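# Put tube rack in fume hood and close sash

## Task

Place the tube rack on the fume hood's work surface so that the whole rack sits past the orange tape line, standing upright, with each tube seated all the way down in a hole. Close the sash completely. The task fails if the rack or any tube reaches the floor, or if the robot tips over or is left leaning. Nothing may count as finished if it stays in place only because the robot holds it. At the end, release everything and move the robot away.

## Robot and tools

ROBOT. A Hello Robot Stretch 4 with one arm. It has an omni-wheel base, a lift that rides up a mast, an arm that telescopes forward, a three-joint wrist (yaw, pitch, roll) and a two-finger gripper. It stands about 1.6 m tall, and the base rim is no more than 0.23 m from the base origin. There are four cameras: head_camera (pinhole, 420x560), head_left_camera and head_right_camera (fisheye, 420x672), and wrist_camera (pinhole, 616x392). Their intrinsics and T_world_to_cam are given with 'world' meaning the base frame. These values are slightly off, and more so for the wrist camera when the arm is extended. Loose objects may occasionally get a brief push from outside.

FRAMES. Base frame: origin on the floor below the base centre, x forward, y left, z up. hand_pose is reported in this frame. It is the point between the open fingertips (link pinch), and its axes line up with the base when all wrist joints are 0. The printed value may not match the true position. The odometry frame is the base frame as it was when the scene began. Heading is positive to the left, from -3.142 to 3.142.

execute_actions(actions, cameras). actions is a list holding one action, or empty to just get state and images. cameras lists names from head_camera, head_left_camera, head_right_camera, wrist_camera, all. Null, omitted or ["all"] returns every camera; [] returns none; an unknown name rejects the call. An action has "base" and/or "joints", optionally with "pace" and "contact_limits". Alternatively it is {"end_of_arm": "enable_torque"} alone, which re-powers wrist or gripper motors that shut off so they hold where they are. The motions in one action start together but may finish at different times, and no action runs longer than 15 s.
- base: exactly one key, each a relative offset measured from the base position in the most recent state report. translate_m: metres, -2 to 2, positive is forward. strafe_m: metres, -2 to 2, positive is left. rotate_rad: radians, -3.2 to 3.2, positive is counter-clockwise seen from above.
- joints: absolute targets, keyed by name, any subset. lift_m 0 to 1.2 m. arm_m 0 to 0.55 m of extension. wrist_yaw_rad -1.134 to 4.276 (0 points forward, positive turns left, 3.14 is folded back; above 3.4 the arm gets in the way). wrist_pitch_rad -1.117 to 4.259 (0 is level, 1.57 points down). wrist_roll_rad -1.117 to 4.259 (0 keeps the fingers level; positive turns clockwise seen from behind the gripper). gripper_m -0.038 to 0.141, the fingertip gap in metres; negative values press the fingertips together. 'Done' tolerances: lift and arm ±0.004, yaw and roll ±0.02, pitch ±0.05, gripper ±0.004. A joint target outside its range is clipped and the clip is reported. Any other invalid value or key rejects the whole call and nothing moves. Anything you leave out of an action may keep pushing toward its earlier target without the status saying so.
- pace: "slow", "default", "fast", "max". Base speeds are 0.1/0.3/0.4/0.6 m/s and 1/2/3/4 rad/s. With lift_m above 0.2 these caps shrink, reaching 0.3 m/s and 1 rad/s at a lift of 1.2.
- contact_limits: only {"arm_m": v}, with v from 0 (gentlest) to 0.75 (firmest), default 0.5. It sets how much force the arm may use before it stops.

wait(seconds 0 to 10): commands nothing new and returns the same output as an empty action. zoom_image(camera, region [x0,y0,x1,y1] in pixels, origin at top left, at most 504x504): gives a closer look at that camera's latest full image. read_manual(section "licences"): licence text only. finished_scene(scene): ends the given scene for good once the last command has been held, and reports whether the task succeeded. If a result reports a stop, any further execute_actions, wait or finished_scene calls in the same reply are skipped.

RESULT LINES. base_status and joint_status give how each motion ended. done means it reached the target (for the base, the wheels turned the full amount even if they slipped). off_target means it stopped short and may still be pushing. contact_stop_at_<key> means it hit something; the part holds there, except that a stopped lift, arm or wheel set goes slack, so a lift may sag and a base may drift. limit_stop_at_<name> is a built-in limit. limit_stop_at_tilt means the lean is over 6 degrees; lift, arm and wheels go slack and ignore commands until the lean decreases. limit_stop_at_own_body is self-collision protection, likely when pitch is below -0.2 and roll is below -0.4 or above 4; moving the joint away from the body still works. torque_fault means a wrist or gripper motor went limp and needs enable_torque. on_its_own lists things not commanded in this call; its 'held at' value is a target, not a measured position. lidar_m gives 12 ranges in metres in 30-degree sectors counter-clockwise from straight ahead (4th left, 7th behind, 10th right). '-' means nothing seen or closer than 0.25 m. It covers heights from about 0.15 m up to robot height and can miss glass or clear items and thin legs. wrist_depth_mm is a 7x7 grid of median depths, 100 to 2000 mm, which shows the robot's own parts but not clear objects. base_odometry comes from wheel counts. If turned_by_wheels and turned_by_imu differ by more than about 0.1 rad, there was slip or a collision, and the heading error is roughly their difference. base_tilt is in degrees (forward and right positive) with a fixed bias of up to 1.5. motor_effort is percent of maximum, positive toward higher joint values, with the peak in brackets; readings are noisy and biased. For wheel_0..2, positive turns the base right. If the effort at rest is outside its normal band, the part is pushing or loaded.

GRIPPING. To grasp, command a gap smaller than the object. Squeezing harder pulls the object toward the wrist by up to a third of the shortfall, and opening pushes it back out. Neither the gripper_m reading nor 'done' confirms a grip; a firm grip at a target of 0 or above shows up as a change in gripper effort. If the fingertips catch on a surface underneath, raise the lift.

CAUTIONS. At the start of a scene, unfold the wrist with lift_m 0.4 and wrist_yaw_rad 0 in one action. Don't turn or drive carrying over 1 kg with arm_m above 0.2, especially at fast or max pace. Sustained pushing or pulling, a high gripper or a high contact limit can tip the robot. Pressing the gripper against things, or holding more than about 2 kg with a level wrist, causes torque faults. The simulation keeps running while you think, and the robot holds its last command in the meantime. Avoid dropping objects, slipping, slamming or hitting hard, and don't let the rack or tubes fall. Before finishing, make sure the rack stays put on its own, open the gripper and back away.

Each tool is called in YAML: its name, and indented under it one key for each argument.

## Session

execute_actions:
  actions: []

Scene clock: 0.00 s.
base_odometry: x=+0.000 y=+0.000 heading=+0.000 (m, m, rad; odometry frame)
turned_by_wheels: +0.000 (rad since the last result)
turned_by_imu: +0.000 (rad since the last result)
base_tilt: forward=-0.6 right=+0.7 (deg)
lidar_m: 1.21 1.22 1.30 2.06 2.22 2.17 1.69 2.21 2.65 1.31 1.26 1.37
base_status: not commanded
joint_positions: lift_m=+0.294 arm_m=-0.001 wrist_yaw_rad=+3.092 wrist_pitch_rad=+0.020 wrist_roll_rad=-0.006 gripper_m=+0.057
joint_status: not commanded
motor_effort: lift_m=+19 arm_m=+0 wrist_yaw_rad=+1 wrist_pitch_rad=-5 wrist_roll_rad=-1 gripper_m=-1 wheel_0=+0 wheel_1=+0 wheel_2=+0 (%)
hand_pose: x=-0.1135 y=+0.1017 z=+0.4667 quat_wxyz=(+0.025, -0.010, -0.003, +1.000) (m; base frame)
wrist_depth_mm: - 143 - - - - - / - 139 - - - - - / - 131 216 - - - - / 113 141 272 - - - - / 139 - 1863 - - - - / - - 213 - 1708 - - / 1308 1205 1229 163 1182 1366 1366
pictures: head_camera, head_left_camera, head_right_camera, wrist_camera
Images, in order (width x height): head_camera 420x560, head_left_camera 420x672, head_right_camera 420x672, wrist_camera 616x392.

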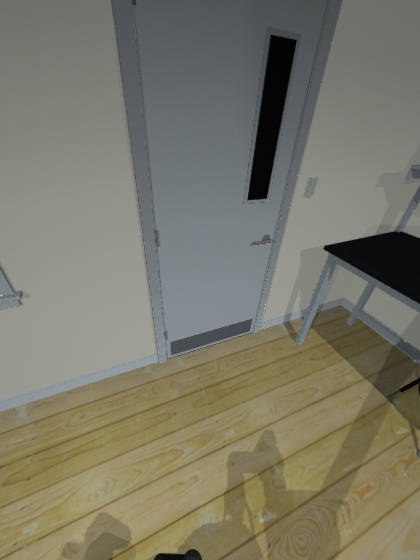

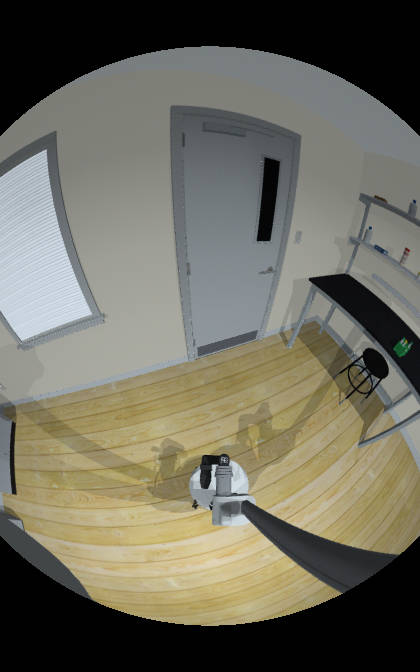

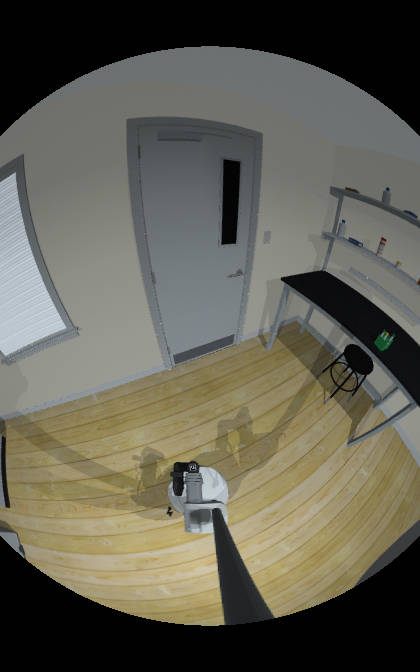

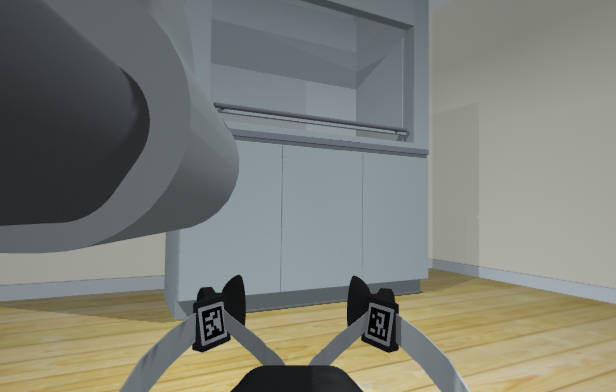

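execute_actions:
  actions:
    - {"base":{"rotate_rad":-2.84},"joints":{"lift_m":0.8,"wrist_yaw_rad":0}}
  cameras: ["head_camera","wrist_camera"]

Scene clock: 7.17 s.
base_odometry: x=+0.000 y=+0.000 heading=-2.840 (m, m, rad; odometry frame)
turned_by_wheels: -2.840 (rad since the last result)
turned_by_imu: -2.819 (rad since the last result)
base_tilt: forward=-0.6 right=+0.8 (deg)
lidar_m: 1.70 2.55 2.23 1.27 1.28 1.29 1.21 1.23 1.60 2.20 2.28 1.78
base_status: done
joint_positions: lift_m=+0.800 arm_m=-0.001 wrist_yaw_rad=+0.000 wrist_pitch_rad=+0.020 wrist_roll_rad=-0.006 gripper_m=+0.057
joint_status: all done
motor_effort: lift_m=+22(23) arm_m=-1(1) wrist_yaw_rad=+0(5) wrist_pitch_rad=-5(6) wrist_roll_rad=+0(0) gripper_m=+1(6) wheel_0=+2(6) wheel_1=+1(8) wheel_2=+1(11) (%)
hand_pose: x=+0.4586 y=-0.0874 z=+0.9723 quat_wxyz=(+1.000, -0.003, +0.010, +0.000) (m; base frame)
wrist_depth_mm: - - - 1756 1576 1661 1661 / - - - - - - 1983 / - - - - - - 1983 / - - - - - - 1921 / - - - 1618 1576 1576 1618 / - - 214 1618 1499 1576 1618 / - - - 163 1499 1537 1618
pictures: head_camera, wrist_camera
camera_calibration (this result's frames):
wrist_camera: T_world_to_cam=[[-0.0425496, -0.998952, 0.0168716, -0.0920106], [0.0268957, -0.0180261, -0.999476, 1.02398], [0.998732, -0.0420735, 0.0276345, -0.261328], [0, 0, 0, 1]] pos_world=[0.229541, -0.0844508, 1.03222]
Images, in order (width x height): head_camera 420x560, wrist_camera 616x392.

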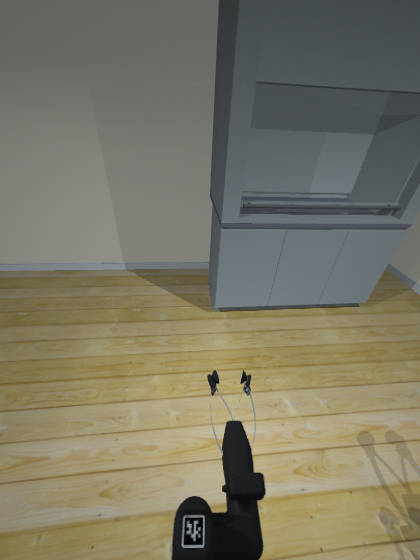

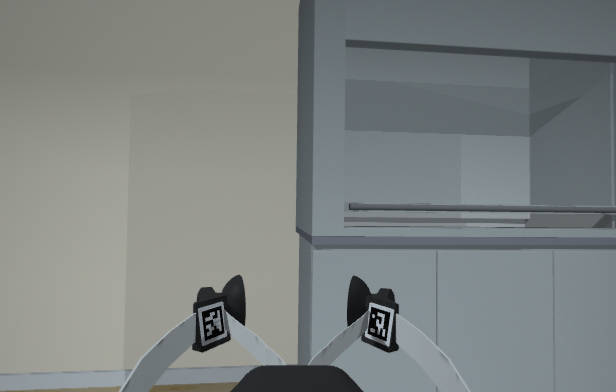

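execute_actions:
  actions:
    - {"base":{"strafe_m":-0.7},"joints":{"gripper_m":0.0}}
  cameras: []

execute_actions:
  actions:
    - {"base":{"translate_m":1.0}}
  cameras: ["head_camera","wrist_camera"]

Scene clock: 15.57 s.
base_odometry: x=-0.208 y=+0.668 heading=-2.839 (m, m, rad; odometry frame)
turned_by_wheels: +0.000 (rad since the last result)
turned_by_imu: -0.004 (rad since the last result)
base_tilt: forward=-0.6 right=+0.7 (deg)
lidar_m: 1.74 1.76 3.00 1.97 1.82 1.28 1.11 1.14 1.55 1.51 1.59 1.87
base_status: done
joint_positions: lift_m=+0.800 arm_m=-0.001 wrist_yaw_rad=+0.000 wrist_pitch_rad=+0.020 wrist_roll_rad=-0.006 gripper_m=+0.000
joint_status: all done
motor_effort: lift_m=+21(22) arm_m=+0(0) wrist_yaw_rad=+1(0) wrist_pitch_rad=-6(5) wrist_roll_rad=-1(0) gripper_m=-3(4) wheel_0=+1(14) wheel_1=+2(9) wheel_2=+0(3) (%)
hand_pose: x=+0.4586 y=-0.0874 z=+0.9724 quat_wxyz=(+1.000, -0.003, +0.010, +0.000) (m; base frame)
wrist_depth_mm: - - 1576 1618 1661 1708 - / - - - - - 1808 - / - - - - - 1756 - / - 1618 - - - 1808 - / - 1499 1537 1576 1576 1661 - / - 1499 1537 207 1576 1708 - / - 1464 1499 190 172 1661 -
pictures: none
No camera images: the call's "cameras" was empty. Leave "cameras" out to get every camera's image.

Scene clock: 20.37 s.
base_odometry: x=-1.163 y=+0.371 heading=-2.839 (m, m, rad; odometry frame)
turned_by_wheels: +0.000 (rad since the last result)
turned_by_imu: -0.003 (rad since the last result)
base_tilt: forward=-0.8 right=+0.7 (deg)
lidar_m: 0.73 0.76 2.10 2.85 2.15 2.32 2.15 2.15 1.57 1.49 1.21 0.80
base_status: done
joint_positions: lift_m=+0.800 arm_m=-0.001 wrist_yaw_rad=+0.000 wrist_pitch_rad=+0.020 wrist_roll_rad=-0.006 gripper_m=+0.000
joint_status: not commanded
motor_effort: lift_m=+20(21) arm_m=-1(1) wrist_yaw_rad=+0(1) wrist_pitch_rad=-6(5) wrist_roll_rad=+0(1) gripper_m=-8(5) wheel_0=+1(6) wheel_1=+0(4) wheel_2=+1(12) (%)
hand_pose: x=+0.4586 y=-0.0874 z=+0.9724 quat_wxyz=(+1.000, -0.003, +0.010, +0.000) (m; base frame)
wrist_depth_mm: 831 1160 1229 1229 1281 1308 1025 / 842 1160 1182 1229 1255 1255 1008 / 854 1138 1182 1229 1255 1281 1008 / 759 1138 1182 1205 1229 1229 960 / 609 615 634 654 668 683 707 / 504 517 521 207 554 574 585 / 500 508 521 190 172 569 574
pictures: head_camera, wrist_camera
camera_calibration (this result's frames):
wrist_camera: T_world_to_cam=[[-0.0425729, -0.998951, 0.0168716, -0.0920088], [0.0268952, -0.0180267, -0.999476, 1.02411], [0.998731, -0.0420968, 0.0276344, -0.261331], [0, 0, 0, 1]] pos_world=[0.229539, -0.0844522, 1.03235]
Images, in order (width x height): head_camera 420x560, wrist_camera 616x392.

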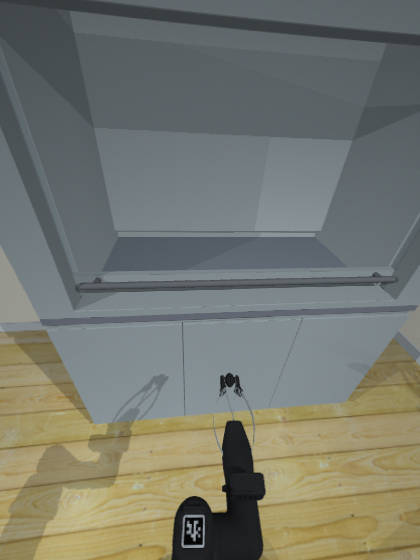

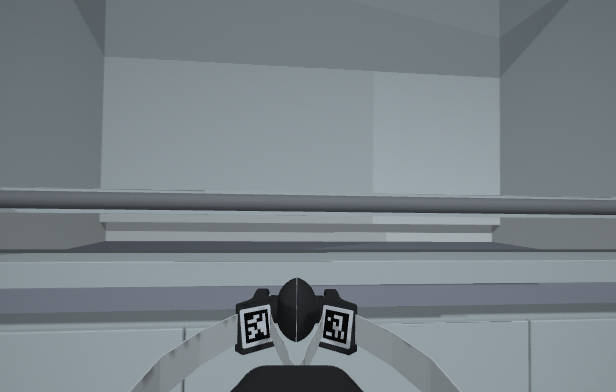

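execute_actions:
  actions:
    - {"base":{"rotate_rad":0.06},"joints":{"lift_m":0.82,"arm_m":0.3}}
  cameras: ["head_camera","wrist_camera"]

Scene clock: 27.70 s.
base_odometry: x=-1.163 y=+0.371 heading=-2.780 (m, m, rad; odometry frame)
turned_by_wheels: +0.060 (rad since the last result)
turned_by_imu: +0.057 (rad since the last result)
base_tilt: forward=-0.6 right=+0.8 (deg)
lidar_m: 0.73 0.78 2.21 2.15 2.16 2.27 2.14 2.09 1.51 1.46 1.11 0.77
base_status: done
joint_positions: lift_m=+0.820 arm_m=+0.299 wrist_yaw_rad=+0.000 wrist_pitch_rad=+0.020 wrist_roll_rad=-0.006 gripper_m=+0.000
joint_status: all done
motor_effort: lift_m=+22(25) arm_m=+7(7) wrist_yaw_rad=+0(1) wrist_pitch_rad=-5(6) wrist_roll_rad=+0(0) gripper_m=-5(6) wheel_0=-2(7) wheel_1=-2(5) wheel_2=-1(6) (%)
hand_pose: x=+0.7580 y=-0.0874 z=+0.9923 quat_wxyz=(+1.000, -0.003, +0.010, +0.000) (m; base frame)
wrist_depth_mm: 750 878 891 904 904 931 931 / 750 878 891 891 931 904 917 / 750 866 891 891 904 931 931 / 298 866 866 878 904 904 917 / 691 707 715 732 750 750 768 / 345 347 351 206 359 362 368 / 224 224 225 190 172 236 237
pictures: head_camera, wrist_camera
camera_calibration (this result's frames):
wrist_camera: T_world_to_cam=[[-0.0424511, -0.998956, 0.0168672, -0.0796504], [0.0270018, -0.0180234, -0.999473, 1.03586], [0.998734, -0.0419733, 0.0277387, -0.561007], [0, 0, 0, 1]] pos_world=[0.528945, -0.0844448, 1.05222]
Images, in order (width x height): head_camera 420x560, wrist_camera 616x392.

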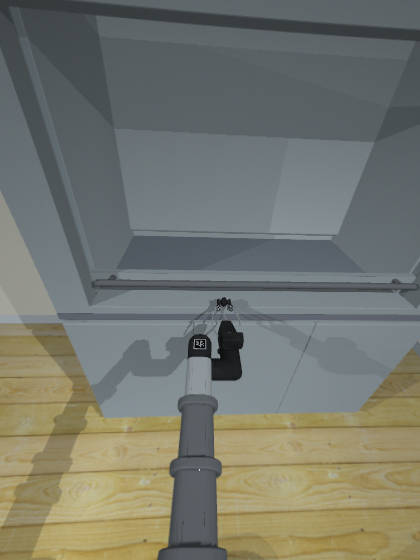

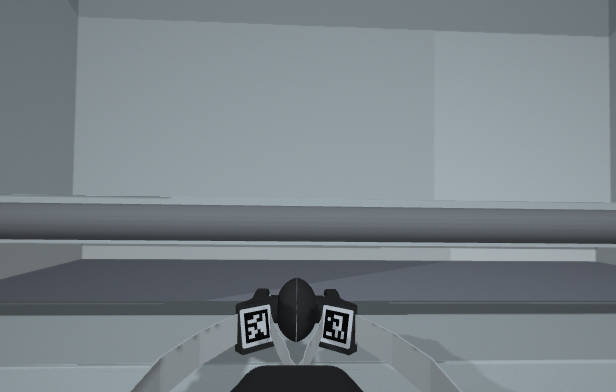

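execute_actions:
  actions:
    - {"joints":{"arm_m":0.44},"contact_limits":{"arm_m":0.2}}
  cameras: ["wrist_camera"]

execute_actions:
  actions:
    - {"joints":{"lift_m":1.2},"pace":"slow"}
  cameras: ["head_camera","wrist_camera"]

Scene clock: 35.73 s.
base_odometry: x=-1.163 y=+0.371 heading=-2.780 (m, m, rad; odometry frame)
turned_by_wheels: +0.000 (rad since the last result)
turned_by_imu: -0.002 (rad since the last result)
base_tilt: forward=-0.7 right=+0.8 (deg)
lidar_m: 0.73 0.76 2.19 2.17 2.16 2.28 2.15 2.13 1.54 1.48 1.10 0.77
base_status: not commanded
joint_positions: lift_m=+0.820 arm_m=+0.439 wrist_yaw_rad=+0.000 wrist_pitch_rad=+0.020 wrist_roll_rad=-0.006 gripper_m=+0.000
joint_status: all done
motor_effort: lift_m=+22(22) arm_m=+7(9) wrist_yaw_rad=+0(0) wrist_pitch_rad=-5(6) wrist_roll_rad=+0(1) gripper_m=-2(6) wheel_0=-2(2) wheel_1=-2(2) wheel_2=-1(1) (%)
contact_limits: arm_m 0.2
hand_pose: x=+0.8980 y=-0.0874 z=+0.9923 quat_wxyz=(+1.000, -0.003, +0.010, +0.000) (m; base frame)
wrist_depth_mm: 723 741 750 759 778 768 788 / 723 732 750 750 768 788 778 / 723 741 741 750 768 778 778 / 163 164 166 168 170 173 759 / 112 113 115 116 118 119 120 / 473 477 480 206 488 500 504 / 223 224 196 190 172 230 232
pictures: wrist_camera
camera_calibration (this result's frames):
wrist_camera: T_world_to_cam=[[-0.0424493, -0.998956, 0.0168668, -0.0737082], [0.0270117, -0.0180233, -0.999473, 1.03208], [0.998733, -0.0419713, 0.0277486, -0.700835], [0, 0, 0, 1]] pos_world=[0.66894, -0.0844447, 1.05222]
Images, in order (width x height): wrist_camera 616x392.

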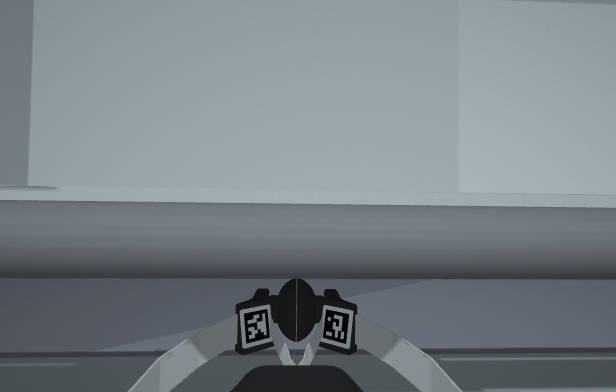

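Scene clock: 45.23 s.
torque_fault: wrist_pitch_rad switched itself off since the last result.
base_odometry: x=-1.163 y=+0.370 heading=-2.779 (m, m, rad; odometry frame)
turned_by_wheels: +0.000 (rad since the last result)
turned_by_imu: -0.004 (rad since the last result)
base_tilt: forward=-0.6 right=+0.7 (deg)
lidar_m: 0.73 0.77 2.23 2.19 2.17 2.30 2.15 2.09 1.55 1.49 1.12 0.78
base_status: not commanded
joint_positions: lift_m=+1.199 arm_m=+0.439 wrist_yaw_rad=+0.000 wrist_pitch_rad=+1.374 wrist_roll_rad=-0.006 gripper_m=+0.000
joint_status: all done
on_its_own: wrist_pitch_rad is off since a torque_fault, until you send "end_of_arm": "enable_torque" (its first target +0.017 is given up)
motor_effort: lift_m=+22(35) arm_m=+5(7) wrist_yaw_rad=+1(5) wrist_pitch_rad=+1(99) wrist_roll_rad=+1(9) gripper_m=-7(6) wheel_0=+0(2) wheel_1=-2(2) wheel_2=+1(2) (%)
hand_pose: x=+0.6666 y=-0.0874 z=+1.0945 quat_wxyz=(+0.773, -0.002, +0.634, +0.002) (m; base frame)
wrist_depth_mm: 459 462 469 473 477 480 488 / 296 298 301 303 307 309 312 / 291 294 297 298 301 304 307 / 379 384 384 389 389 392 394 / 723 750 778 809 842 866 904 / 1308 1308 1308 207 1308 1308 1336 / 1229 1229 1229 190 173 1281 1281
pictures: head_camera, wrist_camera
camera_calibration (this result's frames):
wrist_camera: T_world_to_cam=[[0.00760288, -0.998944, 0.0453013, -0.149788], [-0.970289, -0.0183255, -0.241255, 0.975291], [0.24183, -0.0421211, -0.969404, 1.12341], [0, 0, 0, 1]] pos_world=[0.675779, -0.0844379, 1.33111]
Images, in order (width x height): head_camera 420x560, wrist_camera 616x392.

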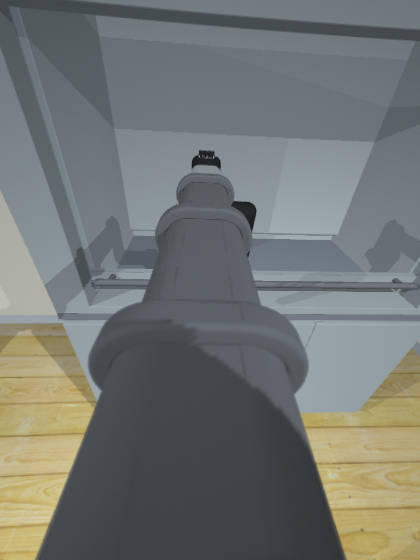

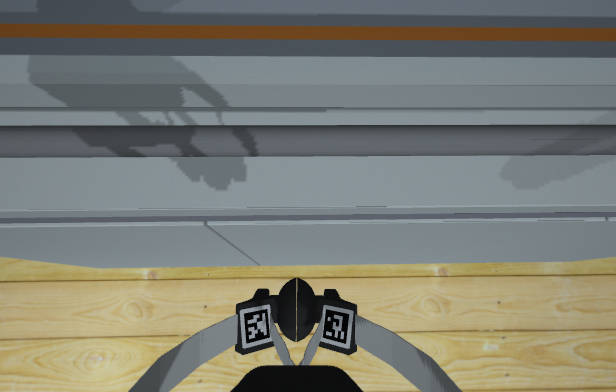

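execute_actions:
  actions:
    - {"end_of_arm":"enable_torque"}
  cameras: []

execute_actions:
  actions:
    - {"base":{"translate_m":0.1},"joints":{"wrist_pitch_rad":1.25,"wrist_roll_rad":1.57,"gripper_m":0.06,"arm_m":0.425}}
  cameras: ["head_right_camera","wrist_camera"]

Scene clock: 66.07 s.
base_odometry: x=-1.163 y=+0.370 heading=-2.779 (m, m, rad; odometry frame)
turned_by_wheels: +0.000 (rad since the last result)
turned_by_imu: -0.005 (rad since the last result)
base_tilt: forward=-0.7 right=+0.7 (deg)
lidar_m: 0.74 0.75 2.19 2.19 2.18 2.30 2.17 2.09 1.52 1.49 1.15 0.79
base_status: not commanded
joint_positions: lift_m=+1.199 arm_m=+0.439 wrist_yaw_rad=+0.000 wrist_pitch_rad=+1.443 wrist_roll_rad=-0.006 gripper_m=+0.000
joint_status: not commanded
end_of_arm: enable_torque: each motor that was off is on again
on_its_own: wrist_pitch_rad is held at +1.443, not at its first target +0.017, since a torque_fault
motor_effort: lift_m=+22(22) arm_m=+5(5) wrist_yaw_rad=+1(1) wrist_pitch_rad=+1(1) wrist_roll_rad=+0(1) gripper_m=-7(5) wheel_0=+0(0) wheel_1=-2(2) wheel_2=+1(1) (%)
hand_pose: x=+0.6468 y=-0.0874 z=+1.0913 quat_wxyz=(+0.751, -0.002, +0.661, +0.002) (m; base frame)
wrist_depth_mm: 286 287 289 291 293 296 298 / 301 303 306 307 307 312 312 / 375 377 379 382 384 389 394 / 459 462 469 480 488 500 508 / 1336 1308 1336 1308 1336 1366 1336 / 1255 1281 1281 206 1336 1336 1336 / 1255 1255 1229 190 172 1281 1281
pictures: none
No camera images: the call's "cameras" was empty. Leave "cameras" out to get every camera's image.

Scene clock: 67.60 s.
base_odometry: x=-1.256 y=+0.335 heading=-2.779 (m, m, rad; odometry frame)
turned_by_wheels: +0.000 (rad since the last result)
turned_by_imu: -0.001 (rad since the last result)
base_tilt: forward=-0.7 right=+0.6 (deg)
lidar_m: 0.64 0.67 2.07 2.42 2.16 2.38 2.24 2.07 1.55 1.50 0.97 0.69
base_status: done
joint_positions: lift_m=+1.199 arm_m=+0.426 wrist_yaw_rad=+0.000 wrist_pitch_rad=+1.253 wrist_roll_rad=+1.570 gripper_m=+0.060
joint_status: all done
motor_effort: lift_m=+22(22) arm_m=-7(8) wrist_yaw_rad=+2(2) wrist_pitch_rad=-7(8) wrist_roll_rad=+1(5) gripper_m=-1(8) wheel_0=+2(4) wheel_1=+1(5) wheel_2=-1(11) (%)
hand_pose: x=+0.6872 y=-0.0875 z=+1.1034 quat_wxyz=(+0.573, +0.573, +0.415, -0.415) (m; base frame)
wrist_depth_mm: 539 496 459 324 750 1255 1182 / 539 492 452 320 707 1229 1160 / 535 488 452 315 661 1205 1182 / 530 484 445 368 627 1229 1160 / 530 484 442 364 591 1229 1160 / 525 477 215 366 219 1229 1160 / 521 477 282 156 357 1205 1138
pictures: head_right_camera, wrist_camera
camera_calibration (this result's frames):
wrist_camera: T_world_to_cam=[[-0.962428, -0.0107689, -0.271323, 0.951981], [0.00244956, 0.998828, -0.0483327, 0.205091], [0.271526, -0.0471814, -0.961274, 1.09719], [0, 0, 0, 1]] pos_world=[0.617797, -0.142832, 1.3229]
Images, in order (width x height): head_right_camera 420x672, wrist_camera 616x392.

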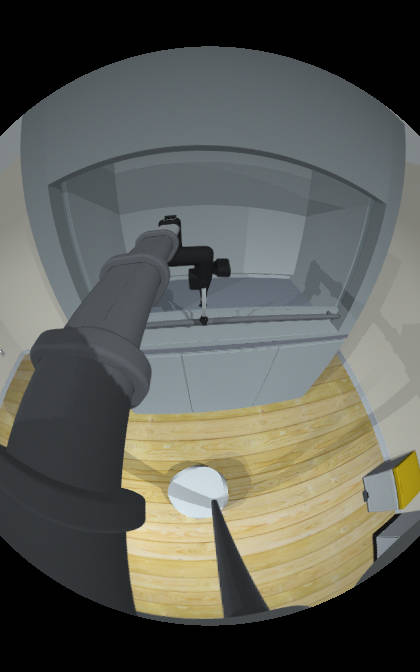

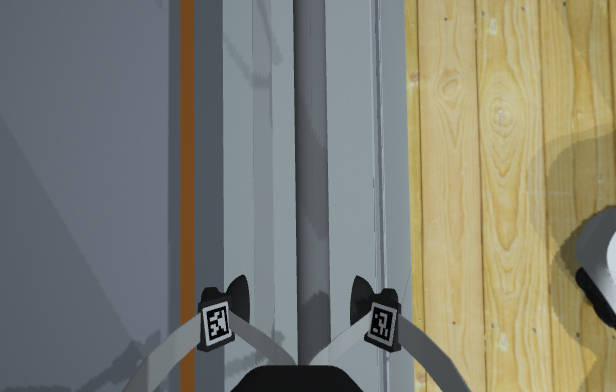

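execute_actions:
  actions:
    - {"joints":{"lift_m":1.125,"arm_m":0.417},"pace":"slow"}
  cameras: ["wrist_camera"]

Scene clock: 72.97 s.
base_odometry: x=-1.256 y=+0.335 heading=-2.780 (m, m, rad; odometry frame)
turned_by_wheels: -0.001 (rad since the last result)
turned_by_imu: +0.003 (rad since the last result)
base_tilt: forward=-0.7 right=+0.7 (deg)
lidar_m: 0.64 0.67 2.09 2.42 2.20 2.34 2.25 2.08 1.53 1.50 0.97 0.68
base_status: not commanded
joint_positions: lift_m=+1.126 arm_m=+0.417 wrist_yaw_rad=-0.002 wrist_pitch_rad=+1.247 wrist_roll_rad=+1.571 gripper_m=+0.060
joint_status: all done
motor_effort: lift_m=+12(21) arm_m=-2(8) wrist_yaw_rad=+6(21) wrist_pitch_rad=+10(16) wrist_roll_rad=-1(3) gripper_m=-2(4) wheel_0=-1(2) wheel_1=-2(3) wheel_2=-4(8) (%)
hand_pose: x=+0.6799 y=-0.0876 z=+1.0302 quat_wxyz=(+0.574, +0.574, +0.412, -0.413) (m; base frame)
wrist_depth_mm: 452 413 253 301 741 1205 1098 / 449 413 252 300 707 1182 1118 / 442 404 250 297 676 1160 1098 / 442 402 248 296 647 1182 1098 / 436 399 246 294 621 1160 1078 / 433 397 217 291 218 1160 1078 / 433 384 232 224 338 1118 1078
pictures: wrist_camera
camera_calibration (this result's frames):
wrist_camera: T_world_to_cam=[[-0.960781, -0.00821058, -0.277186, 0.930306], [0.00531385, 0.998833, -0.0480055, 0.199441], [0.277257, -0.0475957, -0.959616, 1.02321], [0, 0, 0, 1]] pos_world=[0.609068, -0.142869, 1.24934]
Images, in order (width x height): wrist_camera 616x392.

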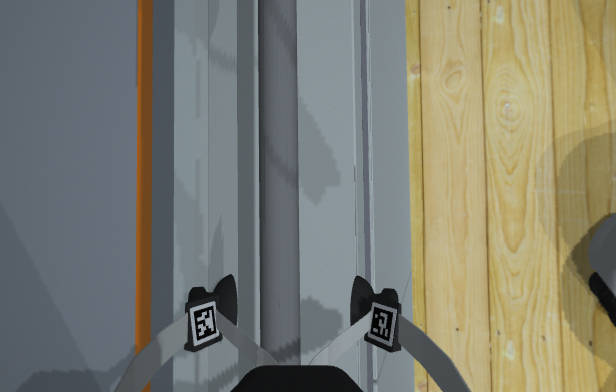

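execute_actions:
  actions:
    - {"joints":{"lift_m":1.135,"gripper_m":0.045},"pace":"slow"}
  cameras: []

execute_actions:
  actions:
    - {"joints":{"lift_m":1.11},"pace":"slow"}
  cameras: ["wrist_camera"]

execute_actions:
  actions:
    - {"joints":{"gripper_m":-0.038,"arm_m":0.43},"pace":"slow"}
  cameras: ["wrist_camera"]

execute_actions:
  actions:
    - {"joints":{"lift_m":1.2},"pace":"slow"}
  cameras: ["wrist_camera"]

Scene clock: 82.27 s.
base_odometry: x=-1.256 y=+0.335 heading=-2.780 (m, m, rad; odometry frame)
turned_by_wheels: +0.000 (rad since the last result)
turned_by_imu: -0.002 (rad since the last result)
base_tilt: forward=-0.8 right=+0.5 (deg)
lidar_m: 0.62 0.67 2.09 2.42 2.19 2.38 2.25 2.10 1.54 1.48 0.95 0.67
base_status: not commanded
joint_positions: lift_m=+1.135 arm_m=+0.417 wrist_yaw_rad=+0.000 wrist_pitch_rad=+1.250 wrist_roll_rad=+1.570 gripper_m=+0.045
joint_status: all done
motor_effort: lift_m=+22(20) arm_m=-2(2) wrist_yaw_rad=+1(8) wrist_pitch_rad=+0(10) wrist_roll_rad=-1(2) gripper_m=-1(1) wheel_0=-1(1) wheel_1=-2(1) wheel_2=-4(4) (%)
hand_pose: x=+0.6792 y=-0.0874 z=+1.0392 quat_wxyz=(+0.573, +0.573, +0.414, -0.414) (m; base frame)
wrist_depth_mm: 459 413 256 309 809 1182 1118 / 449 415 254 306 778 1182 1098 / 449 407 252 304 741 1182 1098 / 445 404 250 303 707 1160 1098 / 439 404 250 301 676 1138 1098 / 439 402 216 236 473 1160 1098 / 433 399 239 160 355 1138 1098
pictures: none
No camera images: the call's "cameras" was empty. Leave "cameras" out to get every camera's image.

Scene clock: 83.27 s.
base_odometry: x=-1.256 y=+0.335 heading=-2.780 (m, m, rad; odometry frame)
turned_by_wheels: +0.000 (rad since the last result)
turned_by_imu: +0.000 (rad since the last result)
base_tilt: forward=-0.6 right=+0.7 (deg)
lidar_m: 0.64 0.66 2.09 2.37 2.17 2.38 2.26 2.10 1.52 1.52 1.00 0.64
base_status: not commanded
joint_positions: lift_m=+1.111 arm_m=+0.417 wrist_yaw_rad=+0.000 wrist_pitch_rad=+1.249 wrist_roll_rad=+1.570 gripper_m=+0.045
joint_status: all done
motor_effort: lift_m=+13(20) arm_m=-2(3) wrist_yaw_rad=+0(1) wrist_pitch_rad=+5(5) wrist_roll_rad=+0(1) gripper_m=-6(3) wheel_0=-1(1) wheel_1=-2(1) wheel_2=-4(4) (%)
hand_pose: x=+0.6796 y=-0.0874 z=+1.0151 quat_wxyz=(+0.574, +0.573, +0.414, -0.413) (m; base frame)
wrist_depth_mm: 430 389 238 289 741 1160 1098 / 427 387 236 286 723 1160 1098 / 421 384 236 285 683 1182 1098 / 418 382 234 283 661 1160 1098 / 415 377 232 281 627 1138 1078 / 413 377 211 279 455 1138 1078 / 410 370 218 160 359 1098 1078
pictures: wrist_camera
camera_calibration (this result's frames):
wrist_camera: T_world_to_cam=[[-0.961271, -0.0109121, -0.27539, 0.92407], [0.00247045, 0.998835, -0.0482014, 0.200646], [0.275595, -0.0470149, -0.960124, 1.01046], [0, 0, 0, 1]] pos_world=[0.60931, -0.142822, 1.23431]
Images, in order (width x height): wrist_camera 616x392.

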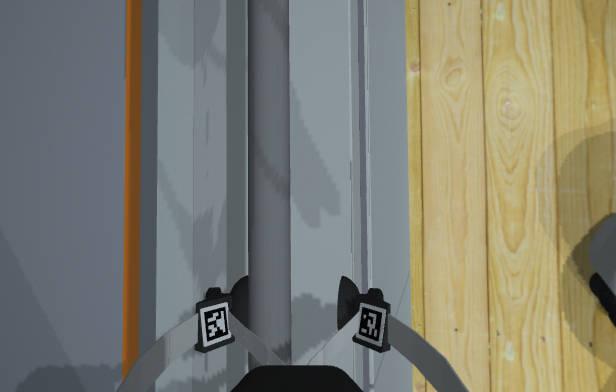

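Scene clock: 86.07 s.
base_odometry: x=-1.257 y=+0.335 heading=-2.779 (m, m, rad; odometry frame)
turned_by_wheels: +0.001 (rad since the last result)
turned_by_imu: -0.007 (rad since the last result)
base_tilt: forward=-0.6 right=+1.0 (deg)
lidar_m: 0.62 0.66 2.04 2.42 2.19 2.37 2.25 2.08 1.55 1.50 0.95 0.68
base_status: not commanded
joint_positions: lift_m=+1.109 arm_m=+0.430 wrist_yaw_rad=+0.007 wrist_pitch_rad=+1.243 wrist_roll_rad=+1.570 gripper_m=-0.037
joint_status: all done
on_its_own: wrist_yaw_rad is at rest, and its effort (-21) is outside its rest range (-13 to +13)
motor_effort: lift_m=+27(27) arm_m=+2(8) wrist_yaw_rad=-21(21) wrist_pitch_rad=+22(25) wrist_roll_rad=+0(0) gripper_m=-29(37) wheel_0=-2(2) wheel_1=-1(2) wheel_2=+4(4) (%)
hand_pose: x=+0.6941 y=-0.0867 z=+1.0144 quat_wxyz=(+0.577, +0.573, +0.414, -0.409) (m; base frame)
wrist_depth_mm: 404 373 220 208 539 1160 1098 / 407 368 219 208 517 1138 1078 / 402 368 218 206 500 1138 1078 / 399 366 216 204 484 1138 1078 / 394 364 216 202 466 1138 1078 / 394 362 202 198 445 1118 1078 / 394 158 202 195 259 1098 1060
pictures: wrist_camera
camera_calibration (this result's frames):
wrist_camera: T_world_to_cam=[[-0.959484, -0.0180852, -0.281182, 0.941875], [-0.0046916, 0.998825, -0.0482338, 0.204899], [0.281724, -0.0449604, -0.958442, 1.00005], [0, 0, 0, 1]] pos_world=[0.622937, -0.142661, 1.23321]
Images, in order (width x height): wrist_camera 616x392.

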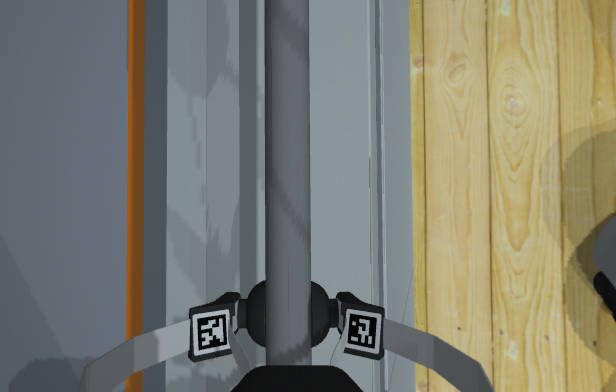

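Scene clock: 87.70 s.
base_odometry: x=-1.256 y=+0.335 heading=-2.780 (m, m, rad; odometry frame)
turned_by_wheels: +0.000 (rad since the last result)
turned_by_imu: +0.000 (rad since the last result)
base_tilt: forward=-0.7 right=+0.7 (deg)
lidar_m: 0.62 0.66 2.07 2.45 2.16 2.40 2.26 2.08 1.56 1.51 0.97 0.63
base_status: not commanded
joint_positions: lift_m=+1.199 arm_m=+0.430 wrist_yaw_rad=+0.000 wrist_pitch_rad=+1.251 wrist_roll_rad=+1.570 gripper_m=-0.037
joint_status: all done
motor_effort: lift_m=+22(37) arm_m=+2(1) wrist_yaw_rad=+0(22) wrist_pitch_rad=-1(22) wrist_roll_rad=+0(0) gripper_m=-20(33) wheel_0=+0(3) wheel_1=-1(2) wheel_2=-1(8) (%)
hand_pose: x=+0.6914 y=-0.0874 z=+1.1036 quat_wxyz=(+0.574, +0.573, +0.414, -0.414) (m; base frame)
wrist_depth_mm: 544 496 459 310 640 1255 1160 / 544 496 459 306 603 1255 1160 / 535 488 452 303 569 1229 1160 / 535 488 452 301 539 1205 1160 / 530 484 449 297 517 1205 1160 / 525 480 436 204 492 1229 1138 / 521 466 285 238 351 1182 1160
pictures: wrist_camera
camera_calibration (this result's frames):
wrist_camera: T_world_to_cam=[[-0.96179, -0.01102, -0.273567, 0.958081], [0.00228441, 0.998832, -0.0482672, 0.205091], [0.273779, -0.0470478, -0.960641, 1.09401], [0, 0, 0, 1]] pos_world=[0.621488, -0.142823, 1.32295]
Images, in order (width x height): wrist_camera 616x392.

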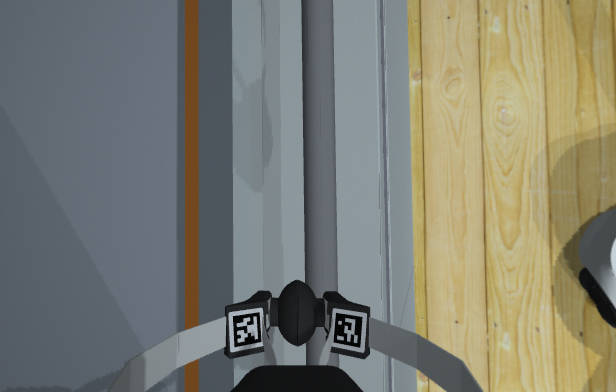

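execute_actions:
  actions:
    - {"joints":{"arm_m":0.05}}
  cameras: []

execute_actions:
  actions:
    - {"joints":{"lift_m":0.812,"wrist_yaw_rad":1.57,"wrist_pitch_rad":0,"gripper_m":0}}
  cameras: []

execute_actions:
  actions:
    - {"joints":{"arm_m":0.385},"contact_limits":{"arm_m":0.2}}
  cameras: ["wrist_camera","head_camera"]

execute_actions:
  actions:
    - {"joints":{"lift_m":0.9},"pace":"slow"}
  cameras: ["wrist_camera","head_camera"]

Scene clock: 106.23 s.
base_odometry: x=-1.256 y=+0.335 heading=-2.780 (m, m, rad; odometry frame)
turned_by_wheels: +0.000 (rad since the last result)
turned_by_imu: -0.002 (rad since the last result)
base_tilt: forward=-0.7 right=+0.8 (deg)
lidar_m: 0.62 0.66 2.08 2.42 2.17 2.40 2.26 2.11 1.53 1.52 0.98 0.71
base_status: not commanded
joint_positions: lift_m=+1.199 arm_m=+0.051 wrist_yaw_rad=+0.000 wrist_pitch_rad=+1.251 wrist_roll_rad=+1.570 gripper_m=-0.037
joint_status: all done
motor_effort: lift_m=+22(22) arm_m=-7(8) wrist_yaw_rad=+1(1) wrist_pitch_rad=-1(1) wrist_roll_rad=-1(1) gripper_m=-17(20) wheel_0=+0(0) wheel_1=-1(1) wheel_2=-1(1) (%)
hand_pose: x=+0.3129 y=-0.0874 z=+1.1035 quat_wxyz=(+0.573, +0.573, +0.414, -0.414) (m; base frame)
wrist_depth_mm: 500 580 842 1397 1336 1255 1160 / 496 569 831 1397 1336 1255 1160 / 488 569 831 1397 1336 1229 1160 / 488 569 820 1366 1308 1205 1118 / 484 569 809 1366 1281 1025 960 / 480 564 691 204 1308 1025 976 / 477 500 676 627 1229 1205 1138
pictures: none
No camera images: the call's "cameras" was empty. Leave "cameras" out to get every camera's image.

Scene clock: 108.80 s.
base_odometry: x=-1.256 y=+0.335 heading=-2.780 (m, m, rad; odometry frame)
turned_by_wheels: +0.000 (rad since the last result)
turned_by_imu: -0.001 (rad since the last result)
base_tilt: forward=-0.5 right=+0.8 (deg)
lidar_m: 0.65 0.68 2.06 2.42 2.20 2.38 2.26 2.12 1.52 1.51 0.97 0.65
base_status: not commanded
joint_positions: lift_m=+0.812 arm_m=+0.051 wrist_yaw_rad=+1.570 wrist_pitch_rad=+0.003 wrist_roll_rad=+1.570 gripper_m=+0.000
joint_status: all done
motor_effort: lift_m=+16(18) arm_m=-7(8) wrist_yaw_rad=+2(8) wrist_pitch_rad=-6(12) wrist_roll_rad=+0(0) gripper_m=-5(18) wheel_0=+0(0) wheel_1=-1(1) wheel_2=-1(1) (%)
hand_pose: x=+0.3098 y=+0.2884 z=+0.9897 quat_wxyz=(+0.501, +0.499, +0.500, +0.499) (m; base frame)
wrist_depth_mm: - - - - - - 1430 / - - - - - - 1430 / - - - - - - 1397 / - - - - - - 1397 / - - - - - - 1430 / - - - 206 - - 1430 / - - - 183 173 - 1430
pictures: none
No camera images: the call's "cameras" was empty. Leave "cameras" out to get every camera's image.

Scene clock: 110.90 s.
base_odometry: x=-1.256 y=+0.335 heading=-2.780 (m, m, rad; odometry frame)
turned_by_wheels: +0.000 (rad since the last result)
turned_by_imu: -0.001 (rad since the last result)
base_tilt: forward=-0.6 right=+0.7 (deg)
lidar_m: 0.64 0.65 2.09 2.43 2.20 2.39 2.24 2.12 1.54 1.53 0.97 0.70
base_status: not commanded
joint_positions: lift_m=+0.812 arm_m=+0.384 wrist_yaw_rad=+1.570 wrist_pitch_rad=+0.001 wrist_roll_rad=+1.569 gripper_m=+0.000
joint_status: all done
motor_effort: lift_m=+16(16) arm_m=+7(11) wrist_yaw_rad=+0(3) wrist_pitch_rad=-1(6) wrist_roll_rad=+4(6) gripper_m=-5(2) wheel_0=+0(0) wheel_1=-1(1) wheel_2=-1(2) (%)
contact_limits: arm_m 0.2
hand_pose: x=+0.6421 y=+0.2885 z=+0.9902 quat_wxyz=(+0.501, +0.499, +0.500, +0.500) (m; base frame)
wrist_depth_mm: - - 355 355 143 - - / 347 108 132 351 142 - - / 345 347 189 349 142 - - / 362 364 264 349 140 - - / - - 306 345 139 - - / - - - 206 139 - - / 1983 - - 183 168 - -
pictures: head_camera, wrist_camera
camera_calibration (this result's frames):
wrist_camera: T_world_to_cam=[[0.0123303, -0.0436704, -0.99897, 0.986087], [-0.998791, 0.0470126, -0.0143832, 0.708127], [0.0475923, 0.997939, -0.0430379, -0.0485223], [0, 0, 0, 1]] pos_world=[0.697421, 0.0581942, 0.993168]
Images, in order (width x height): head_camera 420x560, wrist_camera 616x392.

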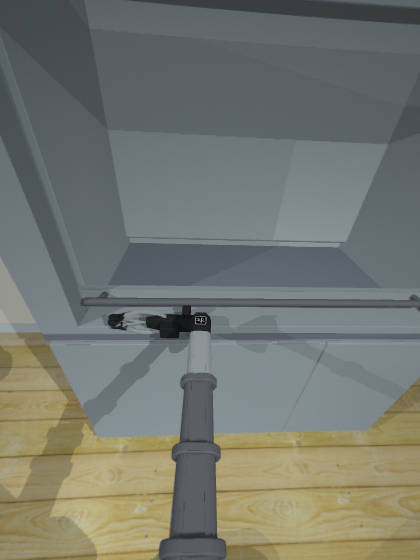

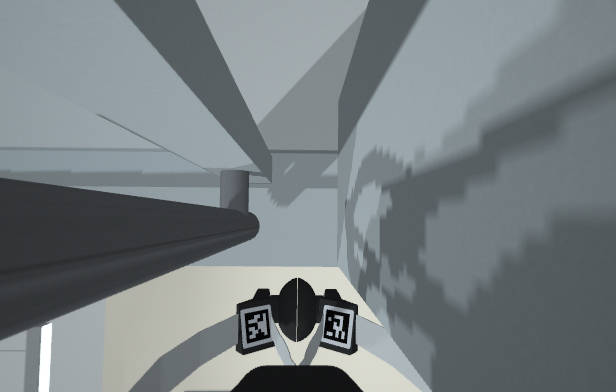

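Scene clock: 111.93 s.
base_odometry: x=-1.256 y=+0.335 heading=-2.780 (m, m, rad; odometry frame)
turned_by_wheels: +0.000 (rad since the last result)
turned_by_imu: +0.000 (rad since the last result)
base_tilt: forward=-0.6 right=+0.6 (deg)
lidar_m: 0.65 0.65 2.07 2.41 2.17 2.35 2.22 2.14 1.55 1.48 0.97 0.66
base_status: not commanded
joint_positions: lift_m=+0.836 arm_m=+0.384 wrist_yaw_rad=+1.570 wrist_pitch_rad=+0.005 wrist_roll_rad=+1.572 gripper_m=+0.000
joint_status: lift_m contact_stop (moved +0.024 of +0.088)
on_its_own: lift_m is slack since a contact_stop (your +0.900 is given up)
motor_effort: lift_m=+19(37) arm_m=+7(7) wrist_yaw_rad=+0(2) wrist_pitch_rad=-13(42) wrist_roll_rad=-6(28) gripper_m=-10(2) wheel_0=+0(0) wheel_1=-1(1) wheel_2=-1(1) (%)
hand_pose: x=+0.6422 y=+0.2884 z=+1.0127 quat_wxyz=(+0.501, +0.499, +0.501, +0.498) (m; base frame)
wrist_depth_mm: - - 353 355 196 114 - / 345 107 134 353 197 115 - / 345 347 164 351 198 115 - / - 362 260 349 198 115 - / - - 307 347 198 115 - / - - - 206 229 115 - / 1983 - - 183 173 - -
pictures: head_camera, wrist_camera
camera_calibration (this result's frames):
wrist_camera: T_world_to_cam=[[0.00883866, -0.0480542, -0.998806, 1.01192], [-0.998834, 0.0469802, -0.0110992, 0.705233], [0.0474575, 0.997739, -0.047583, -0.0428046], [0, 0, 0, 1]] pos_world=[0.697498, 0.0582027, 1.0165]
Images, in order (width x height): head_camera 420x560, wrist_camera 616x392.

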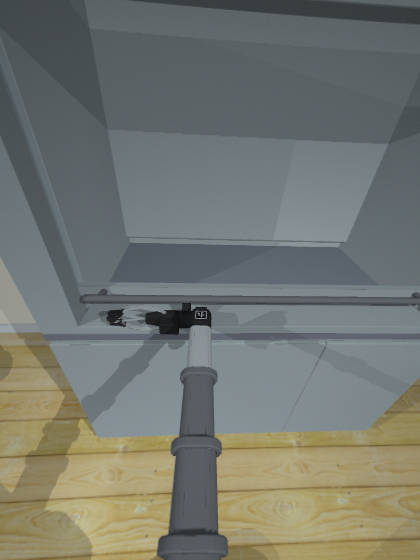

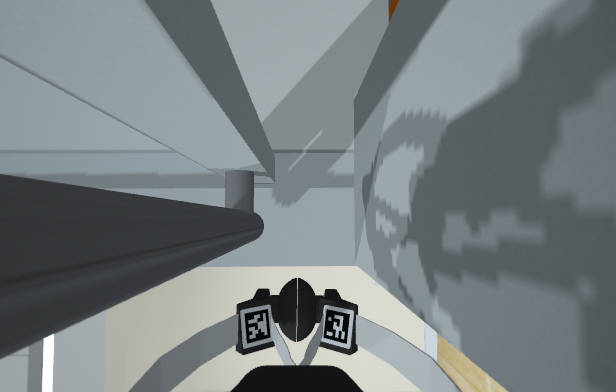

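It moved a little. Repeat.

execute_actions:
  actions:
    - {"joints":{"lift_m":1.2},"pace":"slow"}
  cameras: []

Scene clock: 115.53 s.
base_odometry: x=-1.256 y=+0.335 heading=-2.780 (m, m, rad; odometry frame)
turned_by_wheels: +0.000 (rad since the last result)
turned_by_imu: -0.001 (rad since the last result)
base_tilt: forward=-0.6 right=+0.7 (deg)
lidar_m: 0.63 0.68 2.05 2.42 2.17 2.39 2.25 2.09 1.54 1.50 0.98 0.69
base_status: not commanded
joint_positions: lift_m=+0.846 arm_m=+0.384 wrist_yaw_rad=+1.570 wrist_pitch_rad=+0.006 wrist_roll_rad=+1.572 gripper_m=+0.000
joint_status: lift_m contact_stop (moved +0.010 of +0.364)
on_its_own: lift_m is slack since a contact_stop (your +1.200 is given up)
motor_effort: lift_m=+20(37) arm_m=+7(7) wrist_yaw_rad=+0(2) wrist_pitch_rad=-15(38) wrist_roll_rad=-7(26) gripper_m=-2(6) wheel_0=+0(0) wheel_1=-1(1) wheel_2=-1(1) (%)
hand_pose: x=+0.6422 y=+0.2884 z=+1.0231 quat_wxyz=(+0.501, +0.499, +0.502, +0.498) (m; base frame)
wrist_depth_mm: - - 355 355 355 123 - / 347 107 135 351 235 123 - / 345 345 166 349 236 123 - / - 364 260 349 236 123 - / - - 307 349 237 124 - / - - - 206 - 124 - / 1983 - - 183 173 - -
pictures: none
No camera images: the call's "cameras" was empty. Leave "cameras" out to get every camera's image.

execute_actions:
  actions:
    - {"base":{"strafe_m":-0.2},"joints":{"lift_m":0.835},"pace":"slow"}
  cameras: ["head_camera"]

execute_actions:
  actions:
    - {"joints":{"lift_m":1.2}}
  cameras: ["wrist_camera"]

Scene clock: 124.37 s.
base_odometry: x=-1.327 y=+0.522 heading=-2.780 (m, m, rad; odometry frame)
turned_by_wheels: +0.000 (rad since the last result)
turned_by_imu: -0.003 (rad since the last result)
base_tilt: forward=-0.5 right=+0.7 (deg)
lidar_m: 0.64 0.68 0.89 2.42 2.38 2.37 2.25 1.82 1.34 1.32 0.96 0.69
base_status: done
joint_positions: lift_m=+0.835 arm_m=+0.384 wrist_yaw_rad=+1.570 wrist_pitch_rad=+0.003 wrist_roll_rad=+1.570 gripper_m=+0.000
joint_status: all done
motor_effort: lift_m=+16(16) arm_m=+7(7) wrist_yaw_rad=+0(1) wrist_pitch_rad=-5(12) wrist_roll_rad=-1(5) gripper_m=-5(4) wheel_0=+4(9) wheel_1=-3(7) wheel_2=-1(2) (%)
hand_pose: x=+0.6423 y=+0.2884 z=+1.0127 quat_wxyz=(+0.501, +0.499, +0.500, +0.499) (m; base frame)
wrist_depth_mm: - - 564 569 213 118 - / 554 120 143 559 213 118 - / 549 549 207 554 213 118 - / - 111 338 549 212 118 - / - - - - 212 118 - / - - - 206 - 118 - / - - - 183 173 - -
pictures: head_camera
Images, in order (width x height): head_camera 420x560.

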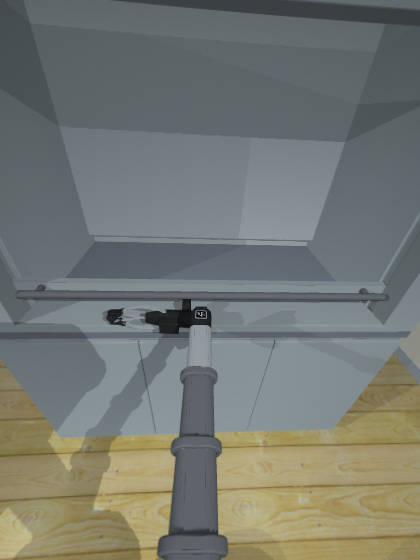

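Scene clock: 125.37 s.
base_odometry: x=-1.327 y=+0.522 heading=-2.780 (m, m, rad; odometry frame)
turned_by_wheels: +0.000 (rad since the last result)
turned_by_imu: +0.000 (rad since the last result)
base_tilt: forward=-0.7 right=+0.9 (deg)
lidar_m: 0.63 0.64 0.91 2.44 2.37 2.36 2.22 1.81 1.32 1.33 0.98 0.68
base_status: not commanded
joint_positions: lift_m=+0.863 arm_m=+0.384 wrist_yaw_rad=+1.570 wrist_pitch_rad=+0.004 wrist_roll_rad=+1.571 gripper_m=+0.000
joint_status: lift_m contact_stop (moved +0.028 of +0.365)
on_its_own: lift_m is slack since a contact_stop (your +1.200 is given up)
motor_effort: lift_m=+19(39) arm_m=+7(7) wrist_yaw_rad=+1(5) wrist_pitch_rad=-9(46) wrist_roll_rad=-3(36) gripper_m=-7(2) wheel_0=+3(4) wheel_1=-2(3) wheel_2=-2(1) (%)
hand_pose: x=+0.6423 y=+0.2884 z=+1.0402 quat_wxyz=(+0.501, +0.499, +0.501, +0.499) (m; base frame)
wrist_depth_mm: - - 559 564 459 164 125 / 549 125 131 559 317 164 125 / 549 549 196 559 317 164 125 / - - 277 554 317 164 125 / - - - - 366 164 125 / - - - 206 - - 129 / 1921 - - 183 173 - 1464
pictures: wrist_camera
camera_calibration (this result's frames):
wrist_camera: T_world_to_cam=[[0.00971662, -0.0465559, -0.998868, 1.03843], [-0.998819, 0.047107, -0.0119117, 0.706409], [0.0476083, 0.997804, -0.0460432, -0.0432098], [0, 0, 0, 1]] pos_world=[0.697542, 0.0581832, 1.04368]
Images, in order (width x height): wrist_camera 616x392.

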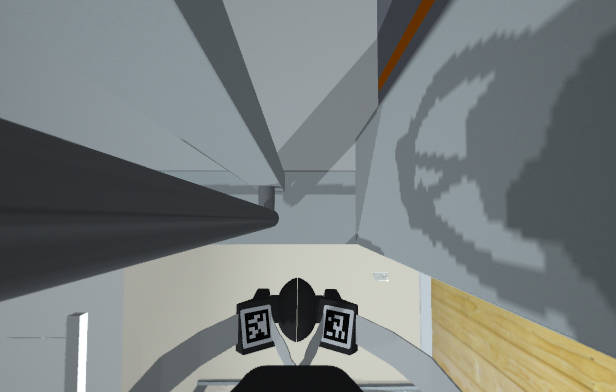

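execute_actions:
  actions:
    - {"joints":{"lift_m":1.2},"pace":"max"}
  cameras: []

Scene clock: 130.43 s.
base_odometry: x=-1.327 y=+0.522 heading=-2.780 (m, m, rad; odometry frame)
turned_by_wheels: +0.000 (rad since the last result)
turned_by_imu: -0.002 (rad since the last result)
base_tilt: forward=-0.8 right=+0.7 (deg)
lidar_m: 0.64 0.66 0.90 2.43 2.36 2.39 2.24 1.84 1.30 1.29 0.97 0.70
base_status: not commanded
joint_positions: lift_m=+0.883 arm_m=+0.384 wrist_yaw_rad=+1.570 wrist_pitch_rad=+0.003 wrist_roll_rad=+1.571 gripper_m=+0.000
joint_status: lift_m contact_stop (moved +0.020 of +0.337)
on_its_own: lift_m is slack since a contact_stop (your +1.200 is given up)
motor_effort: lift_m=+19(41) arm_m=+6(7) wrist_yaw_rad=+0(6) wrist_pitch_rad=-8(50) wrist_roll_rad=-1(39) gripper_m=-6(5) wheel_0=+3(3) wheel_1=-2(2) wheel_2=-2(2) (%)
hand_pose: x=+0.6424 y=+0.2884 z=+1.0601 quat_wxyz=(+0.501, +0.499, +0.500, +0.499) (m; base frame)
wrist_depth_mm: - - 564 569 544 208 154 / 554 125 130 564 544 208 155 / 549 549 195 554 402 208 154 / - - 274 549 404 207 154 / - - - - 554 208 154 / - - - 206 - - 1464 / 1921 - - 183 173 - 1537
pictures: none
No camera images: the call's "cameras" was empty. Leave "cameras" out to get every camera's image.

execute_actions:
  actions:
    - {"joints":{"lift_m":1.2},"pace":"max"}
  cameras: []

Scene clock: 135.70 s.
base_odometry: x=-1.327 y=+0.522 heading=-2.780 (m, m, rad; odometry frame)
turned_by_wheels: +0.000 (rad since the last result)
turned_by_imu: -0.002 (rad since the last result)
base_tilt: forward=-0.8 right=+0.7 (deg)
lidar_m: 0.65 0.68 0.93 2.42 2.35 2.37 2.22 1.82 1.33 1.31 0.95 0.69
base_status: not commanded
joint_positions: lift_m=+0.904 arm_m=+0.384 wrist_yaw_rad=+1.570 wrist_pitch_rad=+0.003 wrist_roll_rad=+1.571 gripper_m=+0.000
joint_status: lift_m contact_stop (moved +0.021 of +0.317)
on_its_own: lift_m is slack since a contact_stop (your +1.200 is given up)
motor_effort: lift_m=+19(36) arm_m=+6(6) wrist_yaw_rad=+1(6) wrist_pitch_rad=-7(51) wrist_roll_rad=-2(38) gripper_m=-2(3) wheel_0=+3(3) wheel_1=-2(2) wheel_2=-2(2) (%)
hand_pose: x=+0.6424 y=+0.2884 z=+1.0810 quat_wxyz=(+0.501, +0.499, +0.500, +0.499) (m; base frame)
wrist_depth_mm: - - 559 564 569 324 183 / 549 125 130 559 564 252 183 / 549 554 195 559 484 250 182 / - - 276 549 484 251 182 / - - - - - 251 182 / - - - 206 - - 1576 / 1921 - - 183 172 - 1537
pictures: none
No camera images: the call's "cameras" was empty. Leave "cameras" out to get every camera's image.

Try short chained targets.

execute_actions:
  actions:
    - {"joints":{"lift_m":0.92},"pace":"max"}
  cameras: []

execute_actions:
  actions:
    - {"joints":{"lift_m":0.936},"pace":"max"}
  cameras: []

execute_actions:
  actions:
    - {"joints":{"lift_m":0.952},"pace":"max"}
  cameras: []

execute_actions:
  actions:
    - {"joints":{"lift_m":1.2},"pace":"max"}
  cameras: []

Scene clock: 142.57 s.
base_odometry: x=-1.327 y=+0.522 heading=-2.780 (m, m, rad; odometry frame)
turned_by_wheels: +0.000 (rad since the last result)
turned_by_imu: -0.001 (rad since the last result)
base_tilt: forward=-0.6 right=+0.7 (deg)
lidar_m: 0.63 0.68 0.90 2.41 2.36 2.36 2.25 1.84 1.32 1.31 0.98 0.70
base_status: not commanded
joint_positions: lift_m=+0.919 arm_m=+0.384 wrist_yaw_rad=+1.571 wrist_pitch_rad=+0.008 wrist_roll_rad=+1.575 gripper_m=+0.000
joint_status: all done
on_its_own: wrist_roll_rad is at rest, and its effort (-14) is outside its rest range (-13 to +13)
motor_effort: lift_m=+31(35) arm_m=+7(7) wrist_yaw_rad=-1(1) wrist_pitch_rad=-22(33) wrist_roll_rad=-14(25) gripper_m=-2(6) wheel_0=+3(3) wheel_1=-1(1) wheel_2=-1(2) (%)
hand_pose: x=+0.6422 y=+0.2885 z=+1.0948 quat_wxyz=(+0.501, +0.499, +0.503, +0.497) (m; base frame)
wrist_depth_mm: - - 564 564 564 327 190 / 549 119 137 564 564 260 190 / 549 549 196 554 500 263 190 / - - 278 559 500 262 191 / - - - - - 283 192 / - - - 206 - - 1576 / 1921 - - 183 173 - 1576
pictures: none
No camera images: the call's "cameras" was empty. Leave "cameras" out to get every camera's image.

Scene clock: 143.23 s.
base_odometry: x=-1.327 y=+0.522 heading=-2.780 (m, m, rad; odometry frame)
turned_by_wheels: +0.000 (rad since the last result)
turned_by_imu: +0.000 (rad since the last result)
base_tilt: forward=-0.6 right=+0.9 (deg)
lidar_m: 0.64 0.67 0.90 2.44 2.35 2.35 2.22 1.81 1.34 1.31 0.98 0.70
base_status: not commanded
joint_positions: lift_m=+0.927 arm_m=+0.384 wrist_yaw_rad=+1.570 wrist_pitch_rad=+0.005 wrist_roll_rad=+1.572 gripper_m=+0.000
joint_status: lift_m contact_stop (moved +0.008 of +0.017)
on_its_own: lift_m is slack since a contact_stop (your +0.936 is given up)
motor_effort: lift_m=+19(36) arm_m=+7(7) wrist_yaw_rad=+1(3) wrist_pitch_rad=-14(42) wrist_roll_rad=-7(31) gripper_m=-4(6) wheel_0=+3(3) wheel_1=-2(2) wheel_2=-2(2) (%)
hand_pose: x=+0.6423 y=+0.2884 z=+1.1040 quat_wxyz=(+0.501, +0.499, +0.502, +0.498) (m; base frame)
wrist_depth_mm: - - 559 564 564 362 212 / 554 124 134 559 564 291 213 / 554 549 196 559 554 290 212 / - - 282 554 559 291 211 / - - - - - 314 213 / - - - 206 - - 1576 / 1983 - - 183 173 - 1576
pictures: none
No camera images: the call's "cameras" was empty. Leave "cameras" out to get every camera's image.

not run: a stop came earlier in this reply.

not run: a stop came earlier in this reply.

execute_actions:
  actions:
    - {"joints":{"lift_m":1.2},"pace":"max"}
  cameras: []

Scene clock: 149.20 s.
base_odometry: x=-1.327 y=+0.522 heading=-2.780 (m, m, rad; odometry frame)
turned_by_wheels: +0.000 (rad since the last result)
turned_by_imu: -0.002 (rad since the last result)
base_tilt: forward=-0.6 right=+0.8 (deg)
lidar_m: 0.65 0.67 0.90 2.43 2.36 2.36 2.25 1.81 1.36 1.33 0.97 0.69
base_status: not commanded
joint_positions: lift_m=+0.945 arm_m=+0.384 wrist_yaw_rad=+1.570 wrist_pitch_rad=+0.003 wrist_roll_rad=+1.571 gripper_m=+0.000
joint_status: lift_m contact_stop (moved +0.017 of +0.273)
on_its_own: lift_m is slack since a contact_stop (your +1.200 is given up)
motor_effort: lift_m=+19(41) arm_m=+6(6) wrist_yaw_rad=+0(5) wrist_pitch_rad=-8(51) wrist_roll_rad=-1(39) gripper_m=-2(3) wheel_0=+3(2) wheel_1=-1(1) wheel_2=-2(2) (%)
hand_pose: x=+0.6424 y=+0.2884 z=+1.1220 quat_wxyz=(+0.501, +0.499, +0.500, +0.499) (m; base frame)
wrist_depth_mm: - - 564 569 564 410 290 / 554 125 130 554 564 382 246 / 549 549 196 554 559 340 245 / - - 274 549 559 336 244 / - - - - - 392 243 / - - - 206 - - 1576 / - - - 183 172 - 1618
pictures: none
No camera images: the call's "cameras" was empty. Leave "cameras" out to get every camera's image.


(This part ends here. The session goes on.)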